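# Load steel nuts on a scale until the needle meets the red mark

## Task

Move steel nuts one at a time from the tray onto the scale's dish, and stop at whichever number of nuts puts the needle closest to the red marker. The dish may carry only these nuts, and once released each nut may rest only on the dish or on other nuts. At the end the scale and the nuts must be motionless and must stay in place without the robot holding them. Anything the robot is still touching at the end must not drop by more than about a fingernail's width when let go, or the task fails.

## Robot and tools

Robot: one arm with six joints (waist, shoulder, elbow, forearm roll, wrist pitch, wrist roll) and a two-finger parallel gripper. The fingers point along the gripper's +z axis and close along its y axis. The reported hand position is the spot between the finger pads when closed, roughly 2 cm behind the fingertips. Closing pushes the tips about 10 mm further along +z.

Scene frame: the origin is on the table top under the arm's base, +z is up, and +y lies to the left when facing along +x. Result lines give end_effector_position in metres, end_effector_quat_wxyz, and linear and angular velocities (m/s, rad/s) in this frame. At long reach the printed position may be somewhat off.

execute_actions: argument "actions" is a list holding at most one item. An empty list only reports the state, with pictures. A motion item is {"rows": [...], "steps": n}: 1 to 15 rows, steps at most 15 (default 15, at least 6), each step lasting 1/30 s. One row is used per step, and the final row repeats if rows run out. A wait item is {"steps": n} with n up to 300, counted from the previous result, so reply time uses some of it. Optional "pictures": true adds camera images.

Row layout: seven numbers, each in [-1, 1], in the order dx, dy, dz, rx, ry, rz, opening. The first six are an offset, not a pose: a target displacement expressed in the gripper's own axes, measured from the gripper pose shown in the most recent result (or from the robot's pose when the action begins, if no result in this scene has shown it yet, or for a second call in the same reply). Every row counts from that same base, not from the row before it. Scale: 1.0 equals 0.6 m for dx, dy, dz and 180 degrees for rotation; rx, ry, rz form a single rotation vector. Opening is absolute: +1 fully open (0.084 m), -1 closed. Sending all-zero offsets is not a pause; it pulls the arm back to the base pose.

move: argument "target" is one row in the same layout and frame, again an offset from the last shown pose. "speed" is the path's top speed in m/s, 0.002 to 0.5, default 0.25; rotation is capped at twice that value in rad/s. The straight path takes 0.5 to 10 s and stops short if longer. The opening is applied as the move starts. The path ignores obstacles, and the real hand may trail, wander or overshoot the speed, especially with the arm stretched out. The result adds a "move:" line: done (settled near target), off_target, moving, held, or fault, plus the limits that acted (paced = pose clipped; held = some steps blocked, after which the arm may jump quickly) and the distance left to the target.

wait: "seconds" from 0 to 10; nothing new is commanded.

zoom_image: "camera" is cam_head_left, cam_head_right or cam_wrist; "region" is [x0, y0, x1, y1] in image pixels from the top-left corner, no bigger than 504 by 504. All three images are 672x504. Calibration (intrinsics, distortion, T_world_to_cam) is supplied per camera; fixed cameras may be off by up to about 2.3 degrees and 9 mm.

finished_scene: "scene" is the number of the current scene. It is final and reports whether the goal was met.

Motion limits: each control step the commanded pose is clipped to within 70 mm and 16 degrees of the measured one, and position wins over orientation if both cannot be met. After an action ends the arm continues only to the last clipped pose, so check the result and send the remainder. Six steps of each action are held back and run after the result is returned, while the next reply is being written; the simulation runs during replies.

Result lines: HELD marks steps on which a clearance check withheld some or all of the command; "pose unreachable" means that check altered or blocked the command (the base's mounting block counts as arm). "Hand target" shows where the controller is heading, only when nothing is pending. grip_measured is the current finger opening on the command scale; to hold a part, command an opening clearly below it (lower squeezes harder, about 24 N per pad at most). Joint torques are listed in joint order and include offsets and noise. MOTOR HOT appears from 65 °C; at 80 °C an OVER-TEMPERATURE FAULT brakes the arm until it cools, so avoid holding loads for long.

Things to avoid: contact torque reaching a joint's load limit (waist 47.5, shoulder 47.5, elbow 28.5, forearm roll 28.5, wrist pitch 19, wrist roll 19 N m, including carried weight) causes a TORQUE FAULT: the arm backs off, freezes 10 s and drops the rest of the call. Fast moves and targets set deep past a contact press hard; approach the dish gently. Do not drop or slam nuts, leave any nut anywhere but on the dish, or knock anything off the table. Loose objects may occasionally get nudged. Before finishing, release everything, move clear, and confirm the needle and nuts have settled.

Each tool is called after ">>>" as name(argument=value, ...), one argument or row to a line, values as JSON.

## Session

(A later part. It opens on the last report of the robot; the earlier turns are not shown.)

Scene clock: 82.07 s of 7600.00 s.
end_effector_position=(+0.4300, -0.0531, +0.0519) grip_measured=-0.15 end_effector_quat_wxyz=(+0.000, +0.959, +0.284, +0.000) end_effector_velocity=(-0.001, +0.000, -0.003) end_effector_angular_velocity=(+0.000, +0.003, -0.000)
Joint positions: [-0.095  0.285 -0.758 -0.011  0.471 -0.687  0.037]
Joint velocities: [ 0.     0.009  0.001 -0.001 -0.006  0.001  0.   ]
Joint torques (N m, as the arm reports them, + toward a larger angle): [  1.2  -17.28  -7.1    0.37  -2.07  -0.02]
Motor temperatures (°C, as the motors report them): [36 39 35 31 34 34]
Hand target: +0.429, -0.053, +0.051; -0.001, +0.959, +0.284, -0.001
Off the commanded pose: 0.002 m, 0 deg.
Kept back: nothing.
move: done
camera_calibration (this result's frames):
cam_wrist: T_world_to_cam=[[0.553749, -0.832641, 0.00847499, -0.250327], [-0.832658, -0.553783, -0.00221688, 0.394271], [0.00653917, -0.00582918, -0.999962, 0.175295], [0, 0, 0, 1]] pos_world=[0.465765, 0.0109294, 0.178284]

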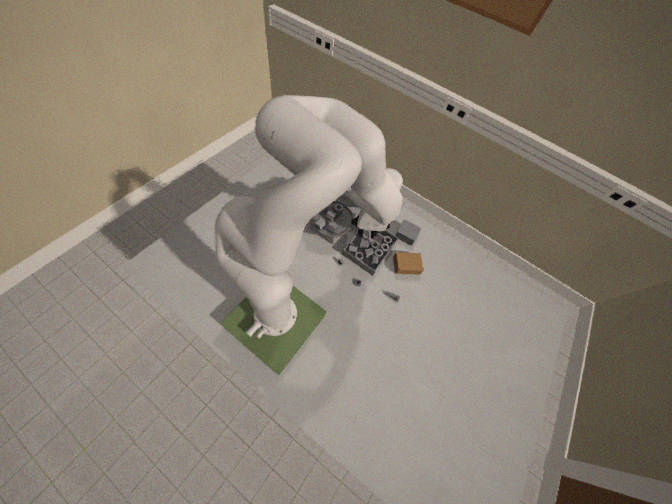

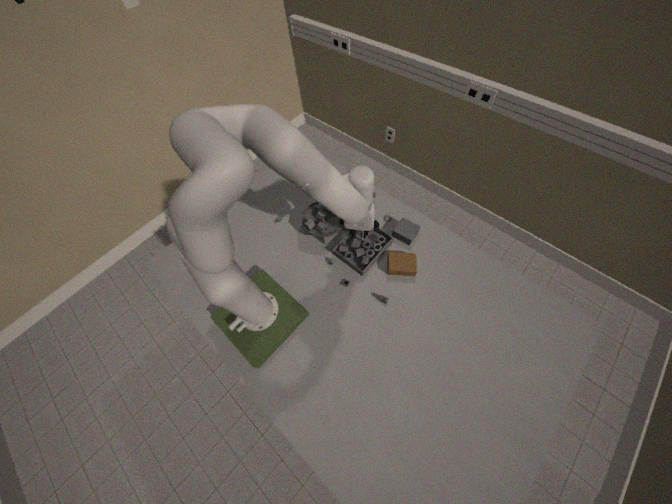

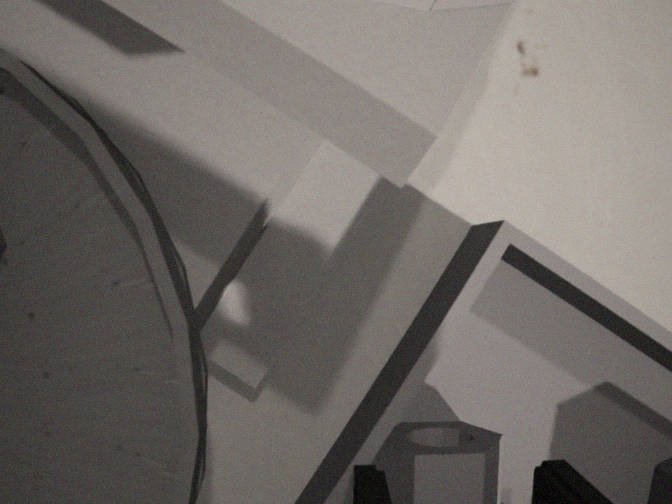

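>>> execute_actions(
  actions=[
    {"rows": [[0,0,-0.006,0,0,0,-0.14],[0,0,-0.008,0,0,0,-0.14],[0.002,0.002,-0.008,0,0,0,-0.14],[0.004,0.005,-0.008,0,0,0,-0.14],[0.005,0.006,-0.008,0,0,0,-0.14],[0.005,0.006,-0.008,0,0,0,-0.14],[0.005,0.006,-0.008,0,0,0,-0.14],[0.005,0.006,-0.008,0,0,0,-0.14],[0.005,0.006,-0.006,0,0,0,-0.14],[0.005,0.006,-0.004,0,0,0,-0.14],[0.005,0.006,-0.002,0,0,0,-0.14],[0.005,0.006,0,0,0,0,-0.14],[0.005,0.006,0.002,0,0,0,-0.14],[0.005,0.006,0.004,0,0,0,-0.14],[0.005,0.006,0.004,0,0,0,-0.14]], "steps": 15},
  ],
)

>>> execute_actions(
  actions=[
    {"steps": 14},
  ],
  pictures=true,
)

Scene clock: 82.77 s of 7600.00 s.
end_effector_position=(+0.4315, -0.0540, +0.0544) grip_measured=-0.15 end_effector_quat_wxyz=(-0.001, +0.959, +0.284, -0.002) end_effector_velocity=(+0.018, -0.005, +0.007) end_effector_angular_velocity=(-0.002, -0.020, -0.000)
Joint positions: [-0.097  0.283 -0.769 -0.011  0.488 -0.689  0.037]
Joint velocities: [-0.005  0.016 -0.05   0.001  0.014 -0.005 -0.   ]
Joint torques (N m, as the arm reports them, + toward a larger angle): [  0.96 -21.53  -8.61   0.46  -2.1   -0.11]
Motor temperatures (°C, as the motors report them): [36 39 35 31 34 34]
Steps of this call (steps 1 to 12: nothing new was sent; steps 13 to 21: the first 9 steps of this action). Readings (end_effector_position):
13: (+0.4296, -0.0531, +0.0513)
14: (+0.4295, -0.0531, +0.0517)
16: (+0.4294, -0.0531, +0.0533)
20: (+0.4309, -0.0539, +0.0542)
21: the state above

Scene clock: 83.23 s of 7600.00 s.
end_effector_position=(+0.4343, -0.0548, +0.0496) grip_measured=-0.16 end_effector_quat_wxyz=(-0.000, +0.959, +0.284, +0.000) end_effector_velocity=(+0.001, +0.001, -0.000) end_effector_angular_velocity=(+0.000, -0.003, +0.001)
Joint positions: [-0.098  0.302 -0.776 -0.011  0.471 -0.69   0.037]
Joint velocities: [ 0.003  0.002 -0.002  0.002 -0.004 -0.    -0.   ]
Joint torques (N m, as the arm reports them, + toward a larger angle): [  2.62 -21.83  -8.19   0.89  -2.    -0.07]
Motor temperatures (°C, as the motors report them): [36 39 35 31 34 34]
Hand target: +0.434, -0.055, +0.050; +0.000, +0.959, +0.284, +0.000
Off the commanded pose: 0.000 m, 0 deg.
Kept back: nothing.
Steps of this call (steps 1 to 6: the last 6 steps of your previous action; steps 7 to 14: nothing new was sent). Readings (end_effector_position):
1: (+0.4321, -0.0542, +0.0546)
2: (+0.4327, -0.0543, +0.0545)
4: (+0.4334, -0.0544, +0.0536)
8: (+0.4340, -0.0548, +0.0506)
14: the state above
camera_calibration (this result's frames):
cam_wrist: T_world_to_cam=[[0.553391, -0.832881, 0.00824872, -0.253872], [-0.832899, -0.553422, -0.00186884, 0.397018], [0.00612154, -0.00583615, -0.999964, 0.173125], [0, 0, 0, 1]] pos_world=[0.470107, 0.00928341, 0.175955]

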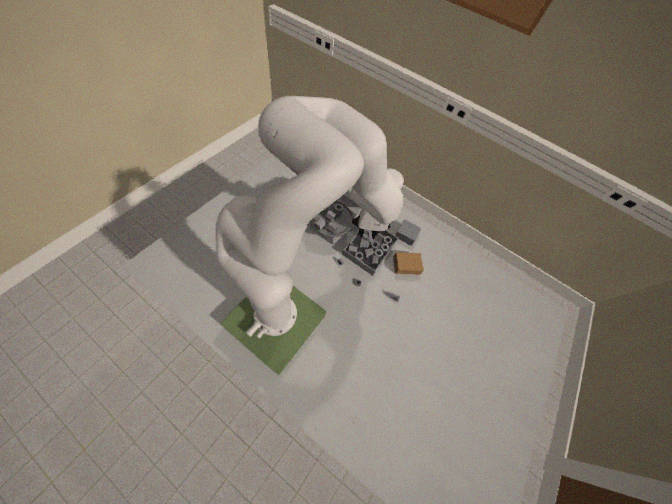

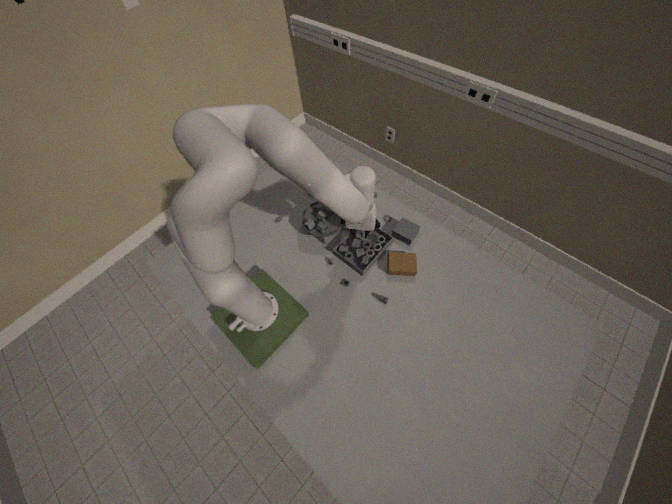

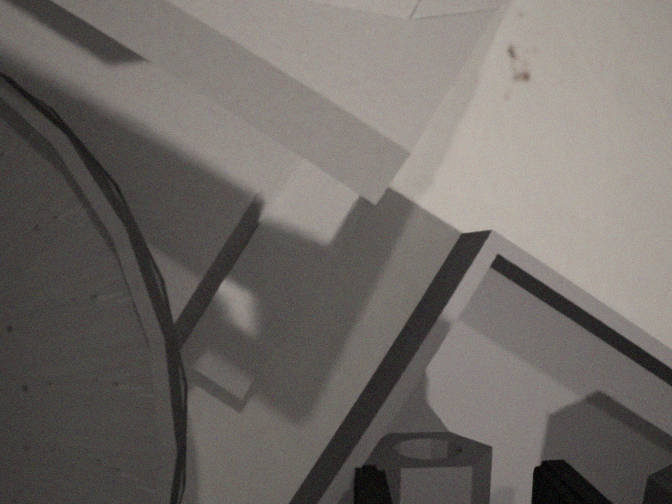

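>>> move(
  target=[0.003,0.015,0.02,0,0,0,-0.1],
  speed=0.025,
)

Scene clock: 84.37 s of 7600.00 s.
end_effector_position=(+0.4437, -0.0614, +0.0413) grip_measured=-0.10 end_effector_quat_wxyz=(+0.002, +0.959, +0.284, +0.004) end_effector_velocity=(-0.001, -0.001, -0.001) end_effector_angular_velocity=(-0.001, -0.001, +0.003)
Joint positions: [-0.11   0.346 -0.809 -0.011  0.451 -0.702  0.04 ]
Joint velocities: [-0.002 -0.     0.003 -0.002 -0.005 -0.003  0.   ]
Joint torques (N m, as the arm reports them, + toward a larger angle): [-2.87 -2.37 -3.19 -0.2  -3.53 -0.2 ]
Motor temperatures (°C, as the motors report them): [36 39 35 31 34 34]
Hand target: +0.441, -0.061, +0.038; -0.000, +0.959, +0.284, +0.000
Off the commanded pose: 0.005 m, 0 deg.
Kept back: nothing.
move: off_target
camera_calibration (this result's frames):
cam_wrist: T_world_to_cam=[[0.553522, -0.83272, 0.0137717, -0.264796], [-0.832705, -0.553652, -0.00848138, 0.401372], [0.0146873, -0.00677309, -0.999869, 0.160847], [0, 0, 0, 1]] pos_world=[0.478432, 0.00280903, 0.167876]

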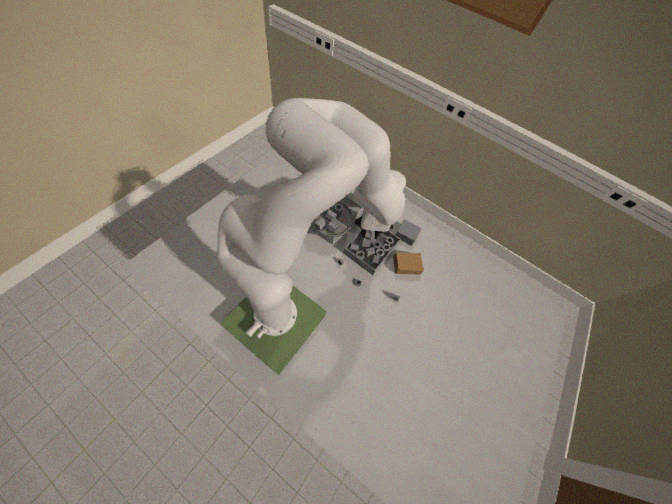

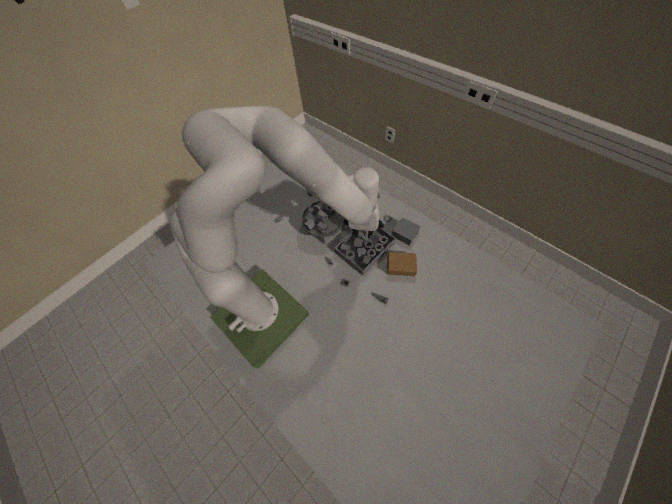

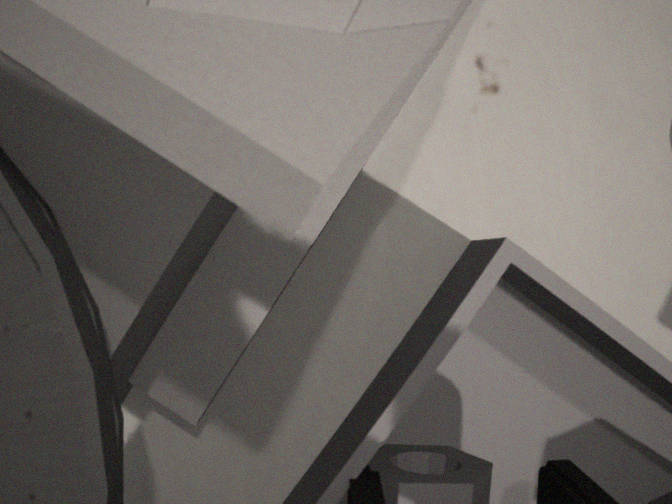

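>>> move(
  target=[0,0,-0.1,0,0,0,-0.1],
  speed=0.15,
)

Scene clock: 85.50 s of 7600.00 s.
end_effector_position=(+0.4428, -0.0614, +0.1006) grip_measured=-0.11 end_effector_quat_wxyz=(+0.002, +0.959, +0.284, +0.004) end_effector_velocity=(+0.002, -0.000, +0.004) end_effector_angular_velocity=(+0.000, -0.005, -0.001)
Joint positions: [-0.109  0.187 -0.81  -0.009  0.613 -0.704  0.039]
Joint velocities: [-0.    -0.007 -0.004  0.002  0.006 -0.001  0.   ]
Joint torques (N m, as the arm reports them, + toward a larger angle): [  0.78 -21.41  -9.5    0.42  -2.07   0.11]
Motor temperatures (°C, as the motors report them): [36 39 35 31 34 34]
Hand target: +0.443, -0.061, +0.101; +0.002, +0.959, +0.284, +0.004
Off the commanded pose: 0.001 m, 0 deg.
Kept back: nothing.
move: done
camera_calibration (this result's frames):
cam_wrist: T_world_to_cam=[[0.553364, -0.832834, 0.0132675, -0.265029], [-0.83283, -0.553479, -0.00744924, 0.40101], [0.0135473, -0.00692743, -0.999884, 0.220633], [0, 0, 0, 1]] pos_world=[0.477642, 0.00275399, 0.22711]

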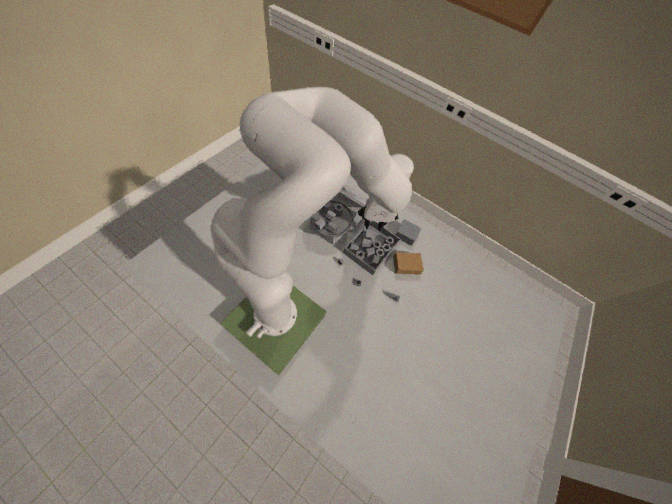

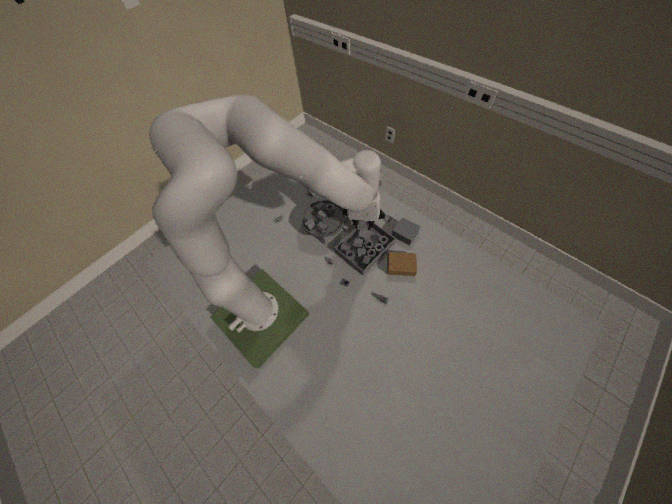

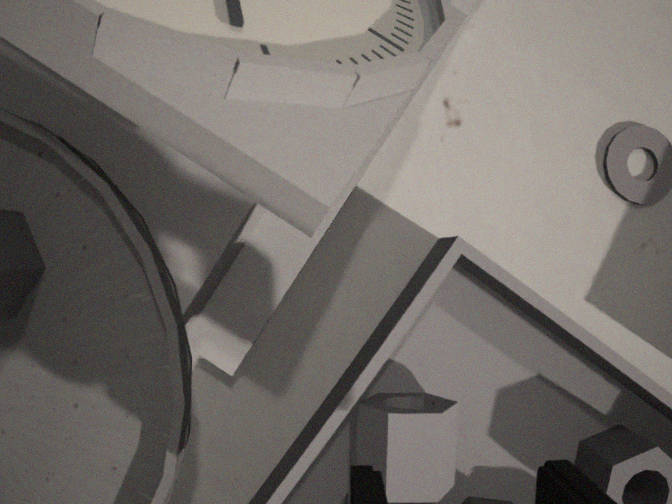

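>>> move(
  target=[-0.061,0.038,-0.065,0.0017,-0.0027,0.183,-0.45],
  speed=0.4,
)

Scene clock: 90.73 s of 7600.00 s.
end_effector_position=(+0.4239, -0.1003, +0.1392) grip_measured=-0.47 end_effector_quat_wxyz=(-0.001, +1.000, +0.000, -0.001) end_effector_velocity=(+0.000, -0.001, +0.002) end_effector_angular_velocity=(-0.003, -0.002, -0.008)
Joint positions: [-0.203  0.07  -0.799 -0.005  0.729 -0.227  0.024]
Joint velocities: [-0.001 -0.004 -0.002 -0.004  0.003  0.01  -0.   ]
Joint torques (N m, as the arm reports them, + toward a larger angle): [  1.3  -19.74 -10.13   0.47  -1.89  -0.02]
Motor temperatures (°C, as the motors report them): [36 39 35 31 34 34]
Hand target: +0.424, -0.100, +0.139; -0.001, +1.000, -0.000, -0.001
Off the commanded pose: 0.000 m, 0 deg.
Kept back: nothing.
move: done
camera_calibration (this result's frames):
cam_wrist: T_world_to_cam=[[0.0123959, -0.999906, 0.00588265, -0.0738335], [-0.999923, -0.0123931, 0.000519194, 0.488084], [-0.000446241, -0.00588863, -0.999983, 0.265276], [0, 0, 0, 1]] pos_world=[0.48908, -0.0662156, 0.265452]

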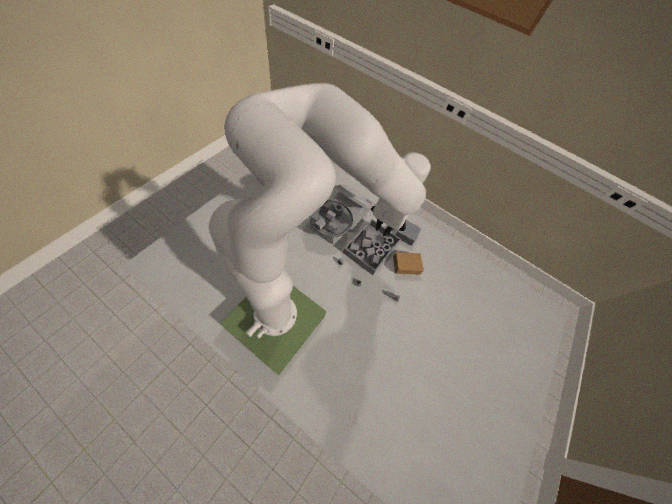

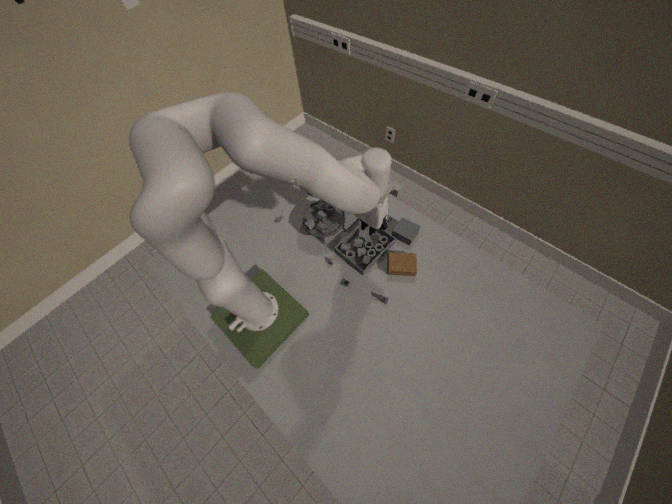

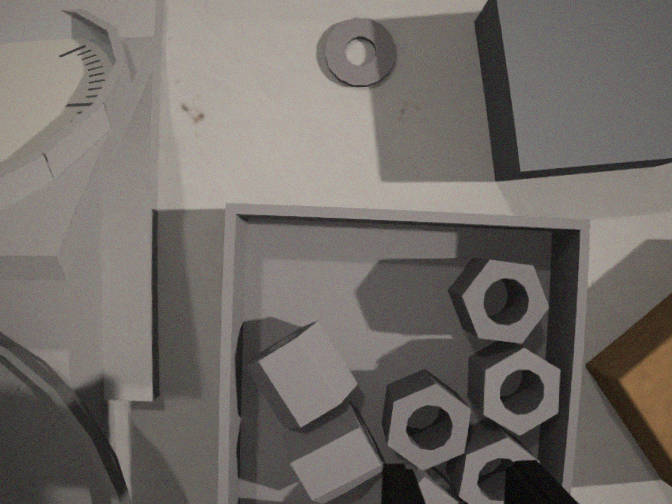

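>>> zoom_image(
  camera="cam_wrist",
  region=[320, 200, 620, 504],
)

Region (320, 200, 620, 504) of cam_wrist's 672x504 image, scaled by 1.658, with more detail than that image has; it fills the left 497 columns of this view, and the rest is white.

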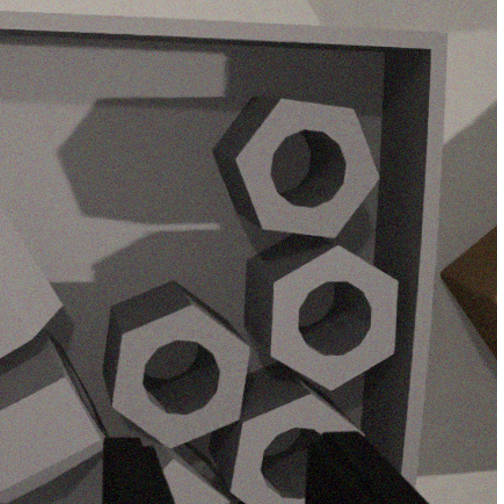

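>>> move(
  target=[0.078,0.049,0.132,0,0,0.012,0.05],
  speed=0.25,
)

Scene clock: 92.93 s of 7600.00 s.
end_effector_position=(+0.4707, -0.1293, +0.0604) grip_measured=+0.04 end_effector_quat_wxyz=(-0.001, +1.000, -0.018, -0.001) end_effector_velocity=(+0.000, -0.000, -0.002) end_effector_angular_velocity=(+0.001, +0.003, -0.001)
Joint positions: [-0.241  0.397 -0.976 -0.005  0.579 -0.227  0.046]
Joint velocities: [-0.     0.007 -0.004  0.001  0.001 -0.     0.   ]
Joint torques (N m, as the arm reports them, + toward a larger angle): [  0.99 -24.74  -9.22   0.67  -2.14   0.04]
Motor temperatures (°C, as the motors report them): [36 39 35 31 34 34]
Hand target: +0.471, -0.129, +0.060; -0.001, +1.000, -0.018, -0.001
Off the commanded pose: 0.001 m, 0 deg.
Kept back: nothing.
move: done
camera_calibration (this result's frames):
cam_wrist: T_world_to_cam=[[-0.0249913, -0.999671, 0.00571967, -0.0853955], [-0.999688, 0.0249914, -0.0000518792, 0.539249], [-0.0000910804, -0.00571918, -0.999984, 0.186152], [0, 0, 0, 1]] pos_world=[0.536963, -0.0977794, 0.186666]

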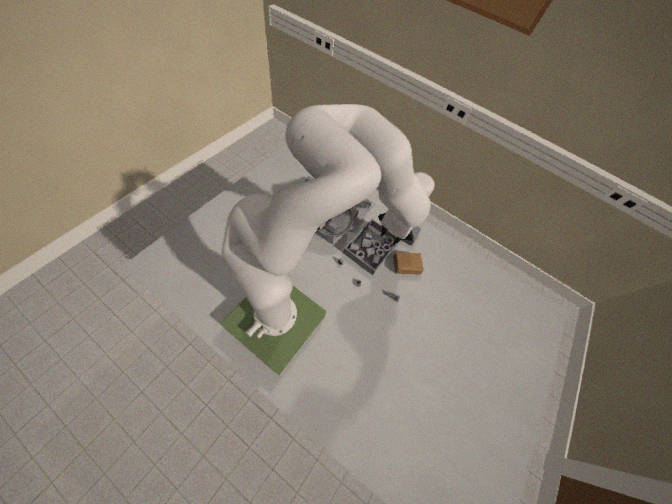

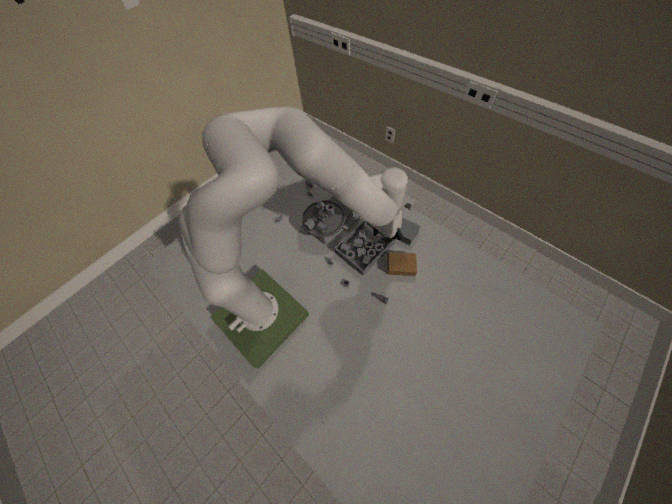

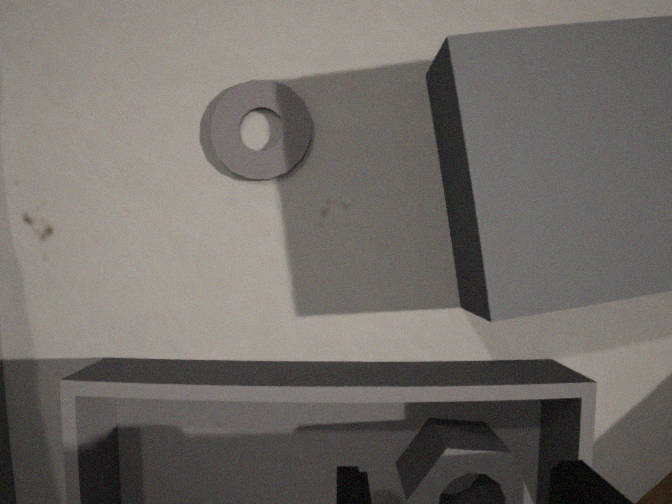

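>>> execute_actions(
  actions=[
    {"rows": [[0.003,0.002,0,0,0,0,0.05],[0.006,0.002,0,0,0,0,0.05],[0.006,0.002,0.002,0,0,0,0.05],[0.006,0.002,0.004,0,0,0,0.05],[0.006,0.002,0.006,0,0,0,0.05],[0.006,0.002,0.008,0,0,0,0.05],[0.006,0.002,0.010,0,0,0,0.05],[0.006,0.002,0.012,0,0,0,0.05],[0.006,0.002,0.014,0,0,0,0.05],[0.006,0.002,0.016,0,0,0,0.05]], "steps": 15},
  ],
)

>>> execute_actions(
  actions=[
    {"steps": 10},
  ],
  pictures=true,
)

Scene clock: 93.57 s of 7600.00 s.
end_effector_position=(+0.4740, -0.1306, +0.0562) grip_measured=+0.04 end_effector_quat_wxyz=(-0.001, +1.000, -0.018, -0.000) end_effector_velocity=(-0.001, +0.000, -0.036) end_effector_angular_velocity=(+0.004, +0.012, -0.001)
Joint positions: [-0.242  0.416 -0.991 -0.005  0.574 -0.227  0.046]
Joint velocities: [-0.     0.089 -0.01   0.    -0.067  0.001  0.   ]
Joint torques (N m, as the arm reports them, + toward a larger angle): [  0.68 -24.72  -9.07   0.45  -2.2   -0.08]
Motor temperatures (°C, as the motors report them): [36 39 35 31 34 34]
Steps of this call (steps 1 to 10: nothing new was sent; steps 11 to 19: the first 9 steps of this action). Readings (end_effector_position):
11: (+0.4707, -0.1294, +0.0600)
12: (+0.4709, -0.1296, +0.0600)
14: (+0.4723, -0.1301, +0.0600)
18: (+0.4740, -0.1306, +0.0574)
19: the state above

Scene clock: 93.90 s of 7600.00 s.
end_effector_position=(+0.4743, -0.1307, +0.0510) grip_measured=+0.04 end_effector_quat_wxyz=(-0.001, +1.000, -0.018, -0.001) end_effector_velocity=(+0.002, -0.000, -0.000) end_effector_angular_velocity=(-0.001, -0.004, -0.000)
Joint positions: [-0.242  0.429 -0.993 -0.005  0.562 -0.227  0.046]
Joint velocities: [ 0.001  0.003 -0.002  0.001 -0.004  0.     0.   ]
Joint torques (N m, as the arm reports them, + toward a larger angle): [  1.06 -24.85  -9.38   0.5   -2.04  -0.1 ]
Motor temperatures (°C, as the motors report them): [36 39 35 31 34 34]
Hand target: +0.474, -0.131, +0.051; -0.001, +1.000, -0.018, -0.001
Off the commanded pose: 0.000 m, 0 deg.
Kept back: nothing.
Steps of this call (steps 1 to 6: the last 6 steps of your previous action; steps 7 to 10: nothing new was sent). Readings (end_effector_position):
1: (+0.4739, -0.1306, +0.0550)
2: (+0.4739, -0.1306, +0.0538)
4: (+0.4737, -0.1305, +0.0520)
8: (+0.4741, -0.1306, +0.0510)
10: the state above
camera_calibration (this result's frames):
cam_wrist: T_world_to_cam=[[-0.0249712, -0.999672, 0.0057283, -0.086576], [-0.999688, 0.0249704, -0.000220647, 0.542884], [0.0000775364, -0.00573203, -0.999984, 0.176698], [0, 0, 0, 1]] pos_world=[0.540539, -0.0990908, 0.177311]

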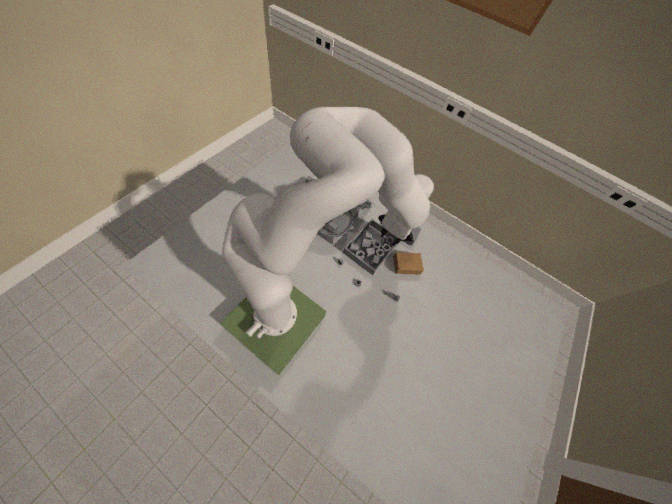

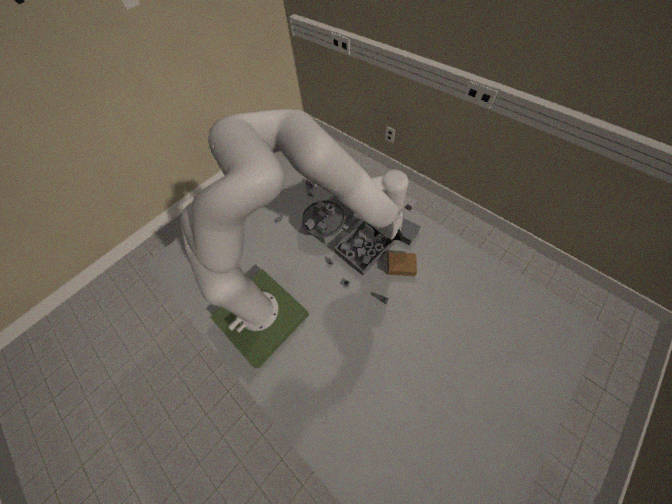

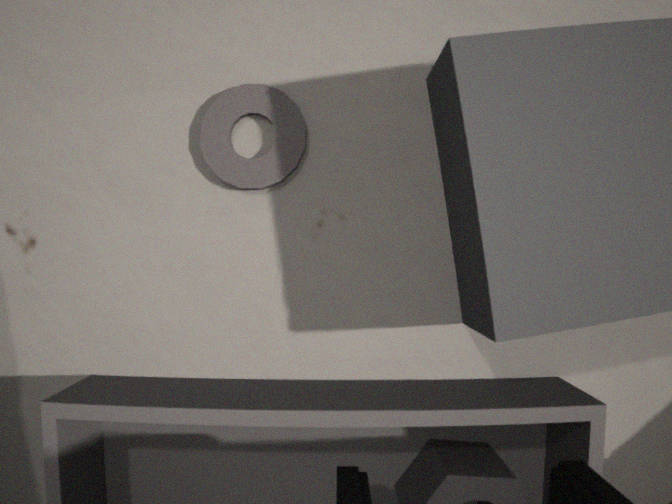

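No contact. Go 4 mm deeper.

>>> execute_actions(
  actions=[
    {"rows": [[0,0,0.002,0,0,0,0.05],[0,0,0.004,0,0,0,0.05],[0,0,0.006,0,0,0,0.05],[0,0,0.007,0,0,0,0.05]], "steps": 15},
  ],
)

Scene clock: 94.33 s of 7600.00 s.
end_effector_position=(+0.4740, -0.1306, +0.0470) grip_measured=+0.04 end_effector_quat_wxyz=(-0.001, +1.000, -0.018, -0.001) end_effector_velocity=(+0.002, -0.001, -0.003) end_effector_angular_velocity=(-0.000, -0.005, -0.001)
Joint positions: [-0.242  0.439 -0.993 -0.005  0.554 -0.227  0.046]
Joint velocities: [-0.001  0.011 -0.004  0.002 -0.012 -0.001 -0.   ]
Joint torques (N m, as the arm reports them, + toward a larger angle): [  0.91 -25.13  -9.05   0.42  -2.    -0.03]
Motor temperatures (°C, as the motors report them): [36 39 35 31 34 34]
Steps of this call (steps 1 to 4: nothing new was sent; steps 5 to 13: the first 9 steps of this action). Readings (end_effector_position):
5: (+0.4743, -0.1307, +0.0508)
6: (+0.4743, -0.1307, +0.0507)
8: (+0.4745, -0.1307, +0.0498)
12: (+0.4740, -0.1306, +0.0472)
13: the state above

>>> execute_actions(
  actions=[
    {"rows": [[0,0,0,0,0,0,0.0],[0,0,0,0,0,0,-0.05],[0,0,0,0,0,0,-0.1],[0,0,0,0,0,0,-0.15],[0,0,0,0,0,0,-0.2],[0,0,0,0,0,0,-0.25],[0,0,0,0,0,0,-0.3],[0,0,0,0,0,0,-0.35],[0,0,0,0,0,0,-0.42],[0,0,0,0,0,0,-0.5],[0,0,0,0,0,0,-0.6]], "steps": 15},
  ],
)

>>> execute_actions(
  actions=[
    {"steps": 8},
  ],
  pictures=true,
)

Scene clock: 94.87 s of 7600.00 s.
end_effector_position=(+0.4743, -0.1308, +0.0473) grip_measured=-0.30 end_effector_quat_wxyz=(-0.001, +1.000, -0.018, -0.000) end_effector_velocity=(-0.002, +0.001, -0.001) end_effector_angular_velocity=(+0.001, +0.006, +0.002)
Joint positions: [-0.242  0.438 -0.993 -0.005  0.554 -0.227  0.031]
Joint velocities: [ 0.002 -0.     0.003 -0.002  0.003  0.001 -0.002]
Joint torques (N m, as the arm reports them, + toward a larger angle): [  0.84 -24.2   -8.77   0.63  -2.    -0.04]
Motor temperatures (°C, as the motors report them): [36 39 35 31 34 34]
Off your previous action's commanded pose: 0.000 m, 0 deg at its last step (step 6 of this call).
Steps of this call (steps 1 to 6: the last 6 steps of your previous action; step 7: nothing new was sent; steps 8 to 16: the first 9 steps of this action). Readings (end_effector_position):
8: (+0.4743, -0.1306, +0.0469)
9: (+0.4742, -0.1306, +0.0469)
11: (+0.4742, -0.1307, +0.0471)
15: (+0.4743, -0.1308, +0.0473)
16: the state above

Scene clock: 95.13 s of 7600.00 s.
end_effector_position=(+0.4742, -0.1307, +0.0473) grip_measured=-0.30 end_effector_quat_wxyz=(-0.001, +1.000, -0.018, -0.001) end_effector_velocity=(-0.001, +0.000, -0.002) end_effector_angular_velocity=(+0.000, +0.004, +0.001)
Joint positions: [-0.242  0.438 -0.993 -0.005  0.553 -0.227  0.031]
Joint velocities: [-0.     0.003 -0.    -0.002  0.001 -0.     0.   ]
Joint torques (N m, as the arm reports them, + toward a larger angle): [  1.56 -23.54  -8.3    0.72  -1.73   0.08]
Motor temperatures (°C, as the motors report them): [36 39 35 31 34 34]
Hand target: +0.474, -0.131, +0.047; -0.001, +1.000, -0.018, -0.001
Off the commanded pose: 0.000 m, 0 deg.
Kept back: nothing.
Steps of this call (steps 1 to 6: the last 6 steps of your previous action; steps 7 to 8: nothing new was sent). Readings (end_effector_position):
1: (+0.4742, -0.1307, +0.0473)
2: (+0.4742, -0.1307, +0.0473)
4: (+0.4742, -0.1307, +0.0473)
8: the state above
camera_calibration (this result's frames):
cam_wrist: T_world_to_cam=[[-0.0250628, -0.999669, 0.00572489, -0.086557], [-0.999686, 0.0250621, -0.000188668, 0.542858], [0.0000451276, -0.00572782, -0.999984, 0.172988], [0, 0, 0, 1]] pos_world=[0.540511, -0.0991427, 0.173584]

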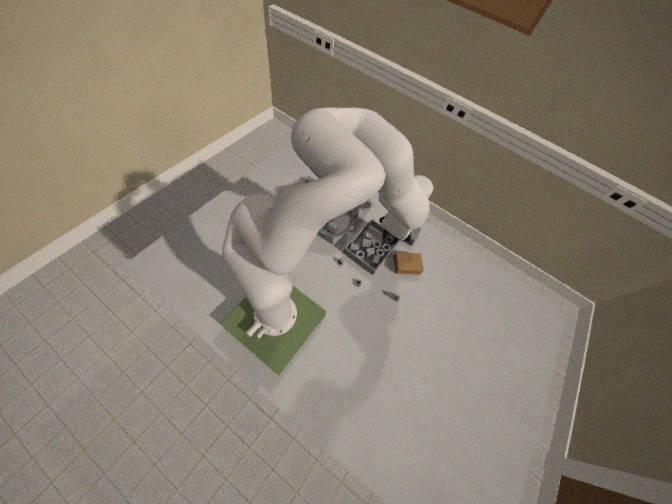

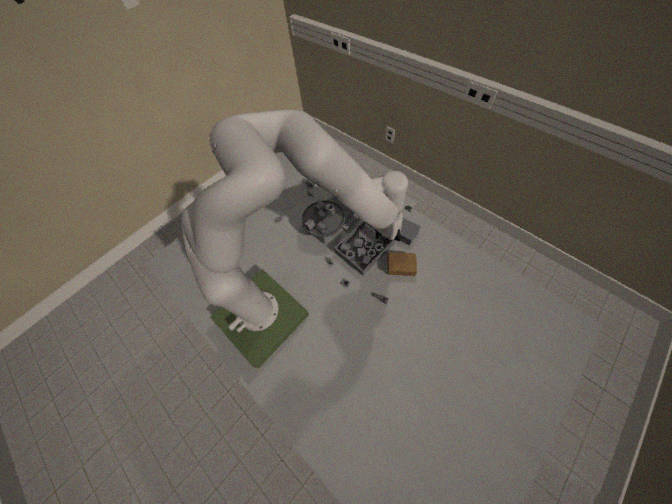

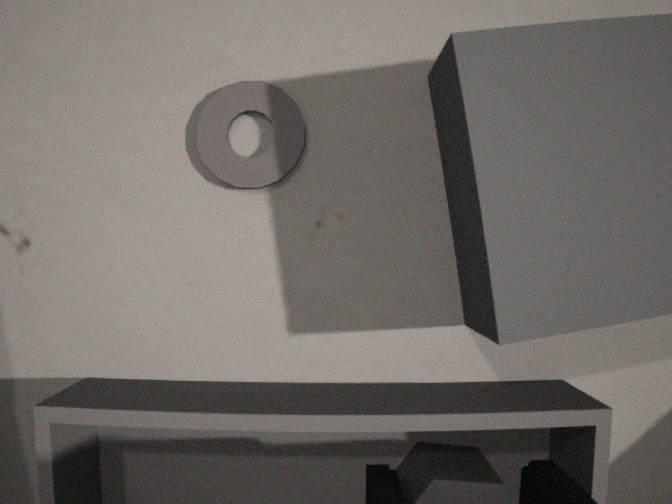

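>>> execute_actions(
  actions=[
    {"rows": [[0,0,0,0,0,0,-0.35],[0,0,0,0,0,0,-0.22],[0,0,0,0,0,0,-0.15],[0,0,0,0,0,0,-0.15],[0,-0.001,0.003,0,0,0,-0.15],[0,-0.002,0.006,0,0,0,-0.15],[0,-0.002,0.009,0,0,0,-0.15],[0,-0.002,0.010,0,0,0,-0.15]], "steps": 14},
  ],
)

>>> execute_actions(
  actions=[
    {"rows": [[0,0,0,0,0,0,-0.2],[0,0,0,0,0,0,-0.26],[0,0,0,0,0,0,-0.32],[0,0,0,0,0,0,-0.4],[0,0,0,0,0,0,-0.5],[0,0,0,0,0,0,-0.6],[0,0,0,0,0,0,-0.7]], "steps": 14},
  ],
)

Scene clock: 95.60 s of 7600.00 s.
end_effector_position=(+0.4738, -0.1298, +0.0448) grip_measured=-0.17 end_effector_quat_wxyz=(-0.001, +1.000, -0.018, -0.001) end_effector_velocity=(+0.002, +0.007, -0.029) end_effector_angular_velocity=(-0.001, -0.004, +0.003)
Joint positions: [-0.24   0.444 -0.992 -0.005  0.549 -0.226  0.037]
Joint velocities: [ 0.014  0.073 -0.002 -0.001 -0.075  0.012  0.004]
Joint torques (N m, as the arm reports them, + toward a larger angle): [  1.29 -24.2   -8.97   0.52  -2.12   0.06]
Motor temperatures (°C, as the motors report them): [36 39 35 31 34 34]
Steps of this call (steps 1 to 6: nothing new was sent; steps 7 to 14: the first 8 steps of this action). Readings (end_effector_position):
7: (+0.4742, -0.1307, +0.0472)
8: (+0.4742, -0.1307, +0.0472)
10: (+0.4741, -0.1306, +0.0471)
14: the state above

Scene clock: 96.07 s of 7600.00 s.
end_effector_position=(+0.4741, -0.1295, +0.0415) grip_measured=-0.27 end_effector_quat_wxyz=(-0.001, +1.000, -0.018, -0.001) end_effector_velocity=(+0.000, -0.000, +0.001) end_effector_angular_velocity=(-0.001, -0.002, +0.002)
Joint positions: [-0.239  0.452 -0.993 -0.005  0.54  -0.225  0.032]
Joint velocities: [-0.    -0.001 -0.    -0.    -0.    -0.002  0.   ]
Joint torques (N m, as the arm reports them, + toward a larger angle): [  1.38 -24.58  -8.85   0.63  -2.01   0.04]
Motor temperatures (°C, as the motors report them): [36 39 35 31 34 34]
Off your previous action's commanded pose: 0.000 m, 0 deg at its last step (step 6 of this call).
Steps of this call (steps 1 to 6: the last 6 steps of your previous action; steps 7 to 14: the first 8 steps of this action, its rows measured from where the robot was after step 6). Readings (end_effector_position):
6: (+0.4739, -0.1294, +0.0413)
7: (+0.4740, -0.1294, +0.0413)
8: (+0.4741, -0.1295, +0.0414)
10: (+0.4742, -0.1295, +0.0416)
14: the state above

>>> move(
  target=[0,0,-0.075,0,0,0,-0.7],
  speed=0.3,
)

>>> move(
  target=[-0.157,-0.27,-0.055,0,0,-0.012,-0.7],
  speed=0.4,
)

Scene clock: 100.07 s of 7600.00 s.
end_effector_position=(+0.4738, -0.1296, +0.0859) grip_measured=-0.27 end_effector_quat_wxyz=(-0.001, +1.000, -0.018, -0.001) end_effector_velocity=(+0.002, -0.001, +0.005) end_effector_angular_velocity=(-0.001, -0.008, -0.001)
Joint positions: [-0.239  0.345 -0.993 -0.005  0.648 -0.225  0.032]
Joint velocities: [-0.    -0.008 -0.003  0.001  0.004  0.     0.   ]
Joint torques (N m, as the arm reports them, + toward a larger angle): [  1.18 -25.08 -10.03   0.68  -2.07   0.05]
Motor temperatures (°C, as the motors report them): [36 39 35 31 34 34]
Hand target: +0.474, -0.130, +0.087; -0.001, +1.000, -0.018, -0.001
Off your previous action's commanded pose: 0.000 m, 0 deg at its last step (step 6 of this call).
Off the commanded pose: 0.001 m, 0 deg.
Kept back: nothing.
move: done
camera_calibration (this result's frames):
cam_wrist: T_world_to_cam=[[-0.025147, -0.999668, 0.00554806, -0.0856478], [-0.999683, 0.0251542, 0.00123858, 0.542316], [-0.00137772, -0.00551515, -0.999984, 0.212291], [0, 0, 0, 1]] pos_world=[0.540282, -0.0980901, 0.212092]

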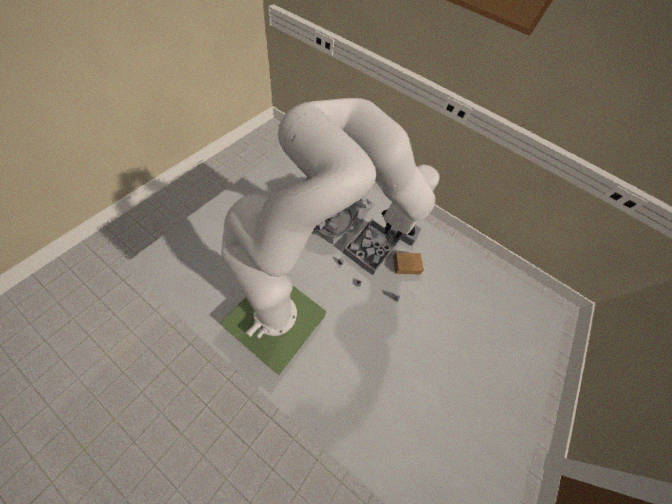

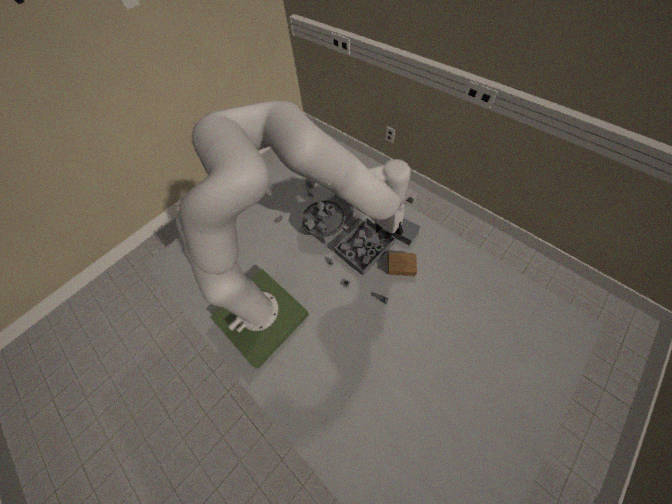

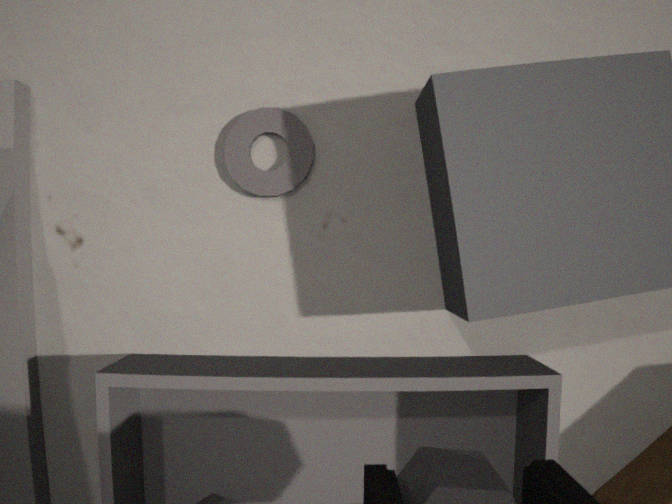

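Scene clock: 101.27 s of 7600.00 s.
end_effector_position=(+0.3861, +0.0353, +0.1191) grip_measured=-0.72 end_effector_quat_wxyz=(-0.001, +1.000, +0.000, -0.002) end_effector_velocity=(+0.000, +0.002, +0.002) end_effector_angular_velocity=(-0.001, -0.005, +0.001)
Joint positions: [ 0.12  -0.024 -0.61  -0.006  0.636  0.098  0.012]
Joint velocities: [ 0.005 -0.007  0.001 -0.002  0.001  0.006 -0.   ]
Joint torques (N m, as the arm reports them, + toward a larger angle): [  0.5  -17.4   -9.32   0.56  -2.13  -0.09]
Motor temperatures (°C, as the motors report them): [36 39 35 31 34 34]
Hand target: +0.386, +0.036, +0.119; -0.001, +1.000, +0.000, -0.001
Off the commanded pose: 0.001 m, 0 deg.
Kept back: nothing.
move: done; limits=paced
camera_calibration (this result's frames):
cam_wrist: T_world_to_cam=[[0.0121986, -0.999904, 0.0066211, 0.0622585], [-0.999924, -0.0121875, 0.00170484, 0.451845], [-0.00162398, -0.0066414, -0.999977, 0.246441], [0, 0, 0, 1]] pos_world=[0.451452, 0.0693961, 0.245253]

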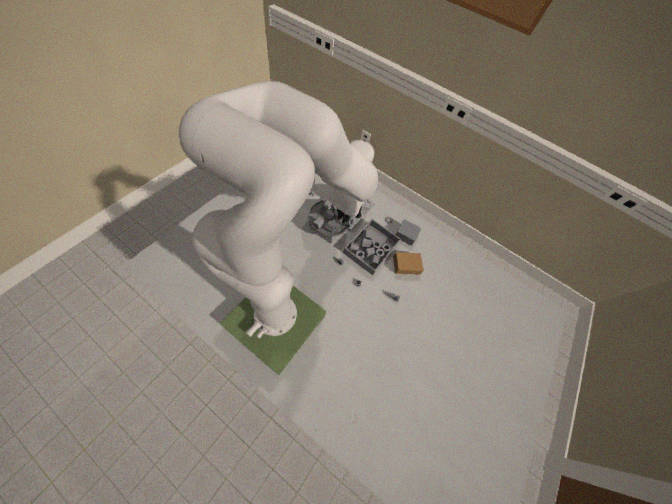

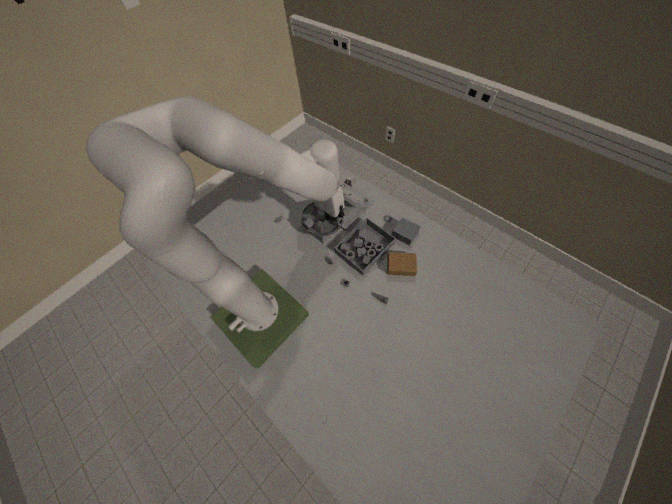

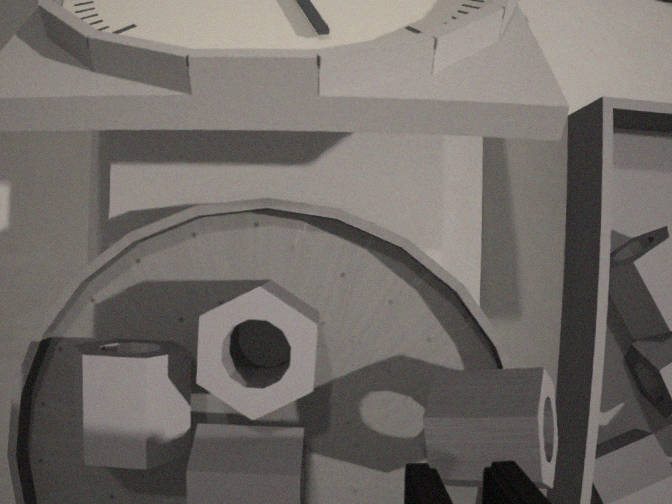

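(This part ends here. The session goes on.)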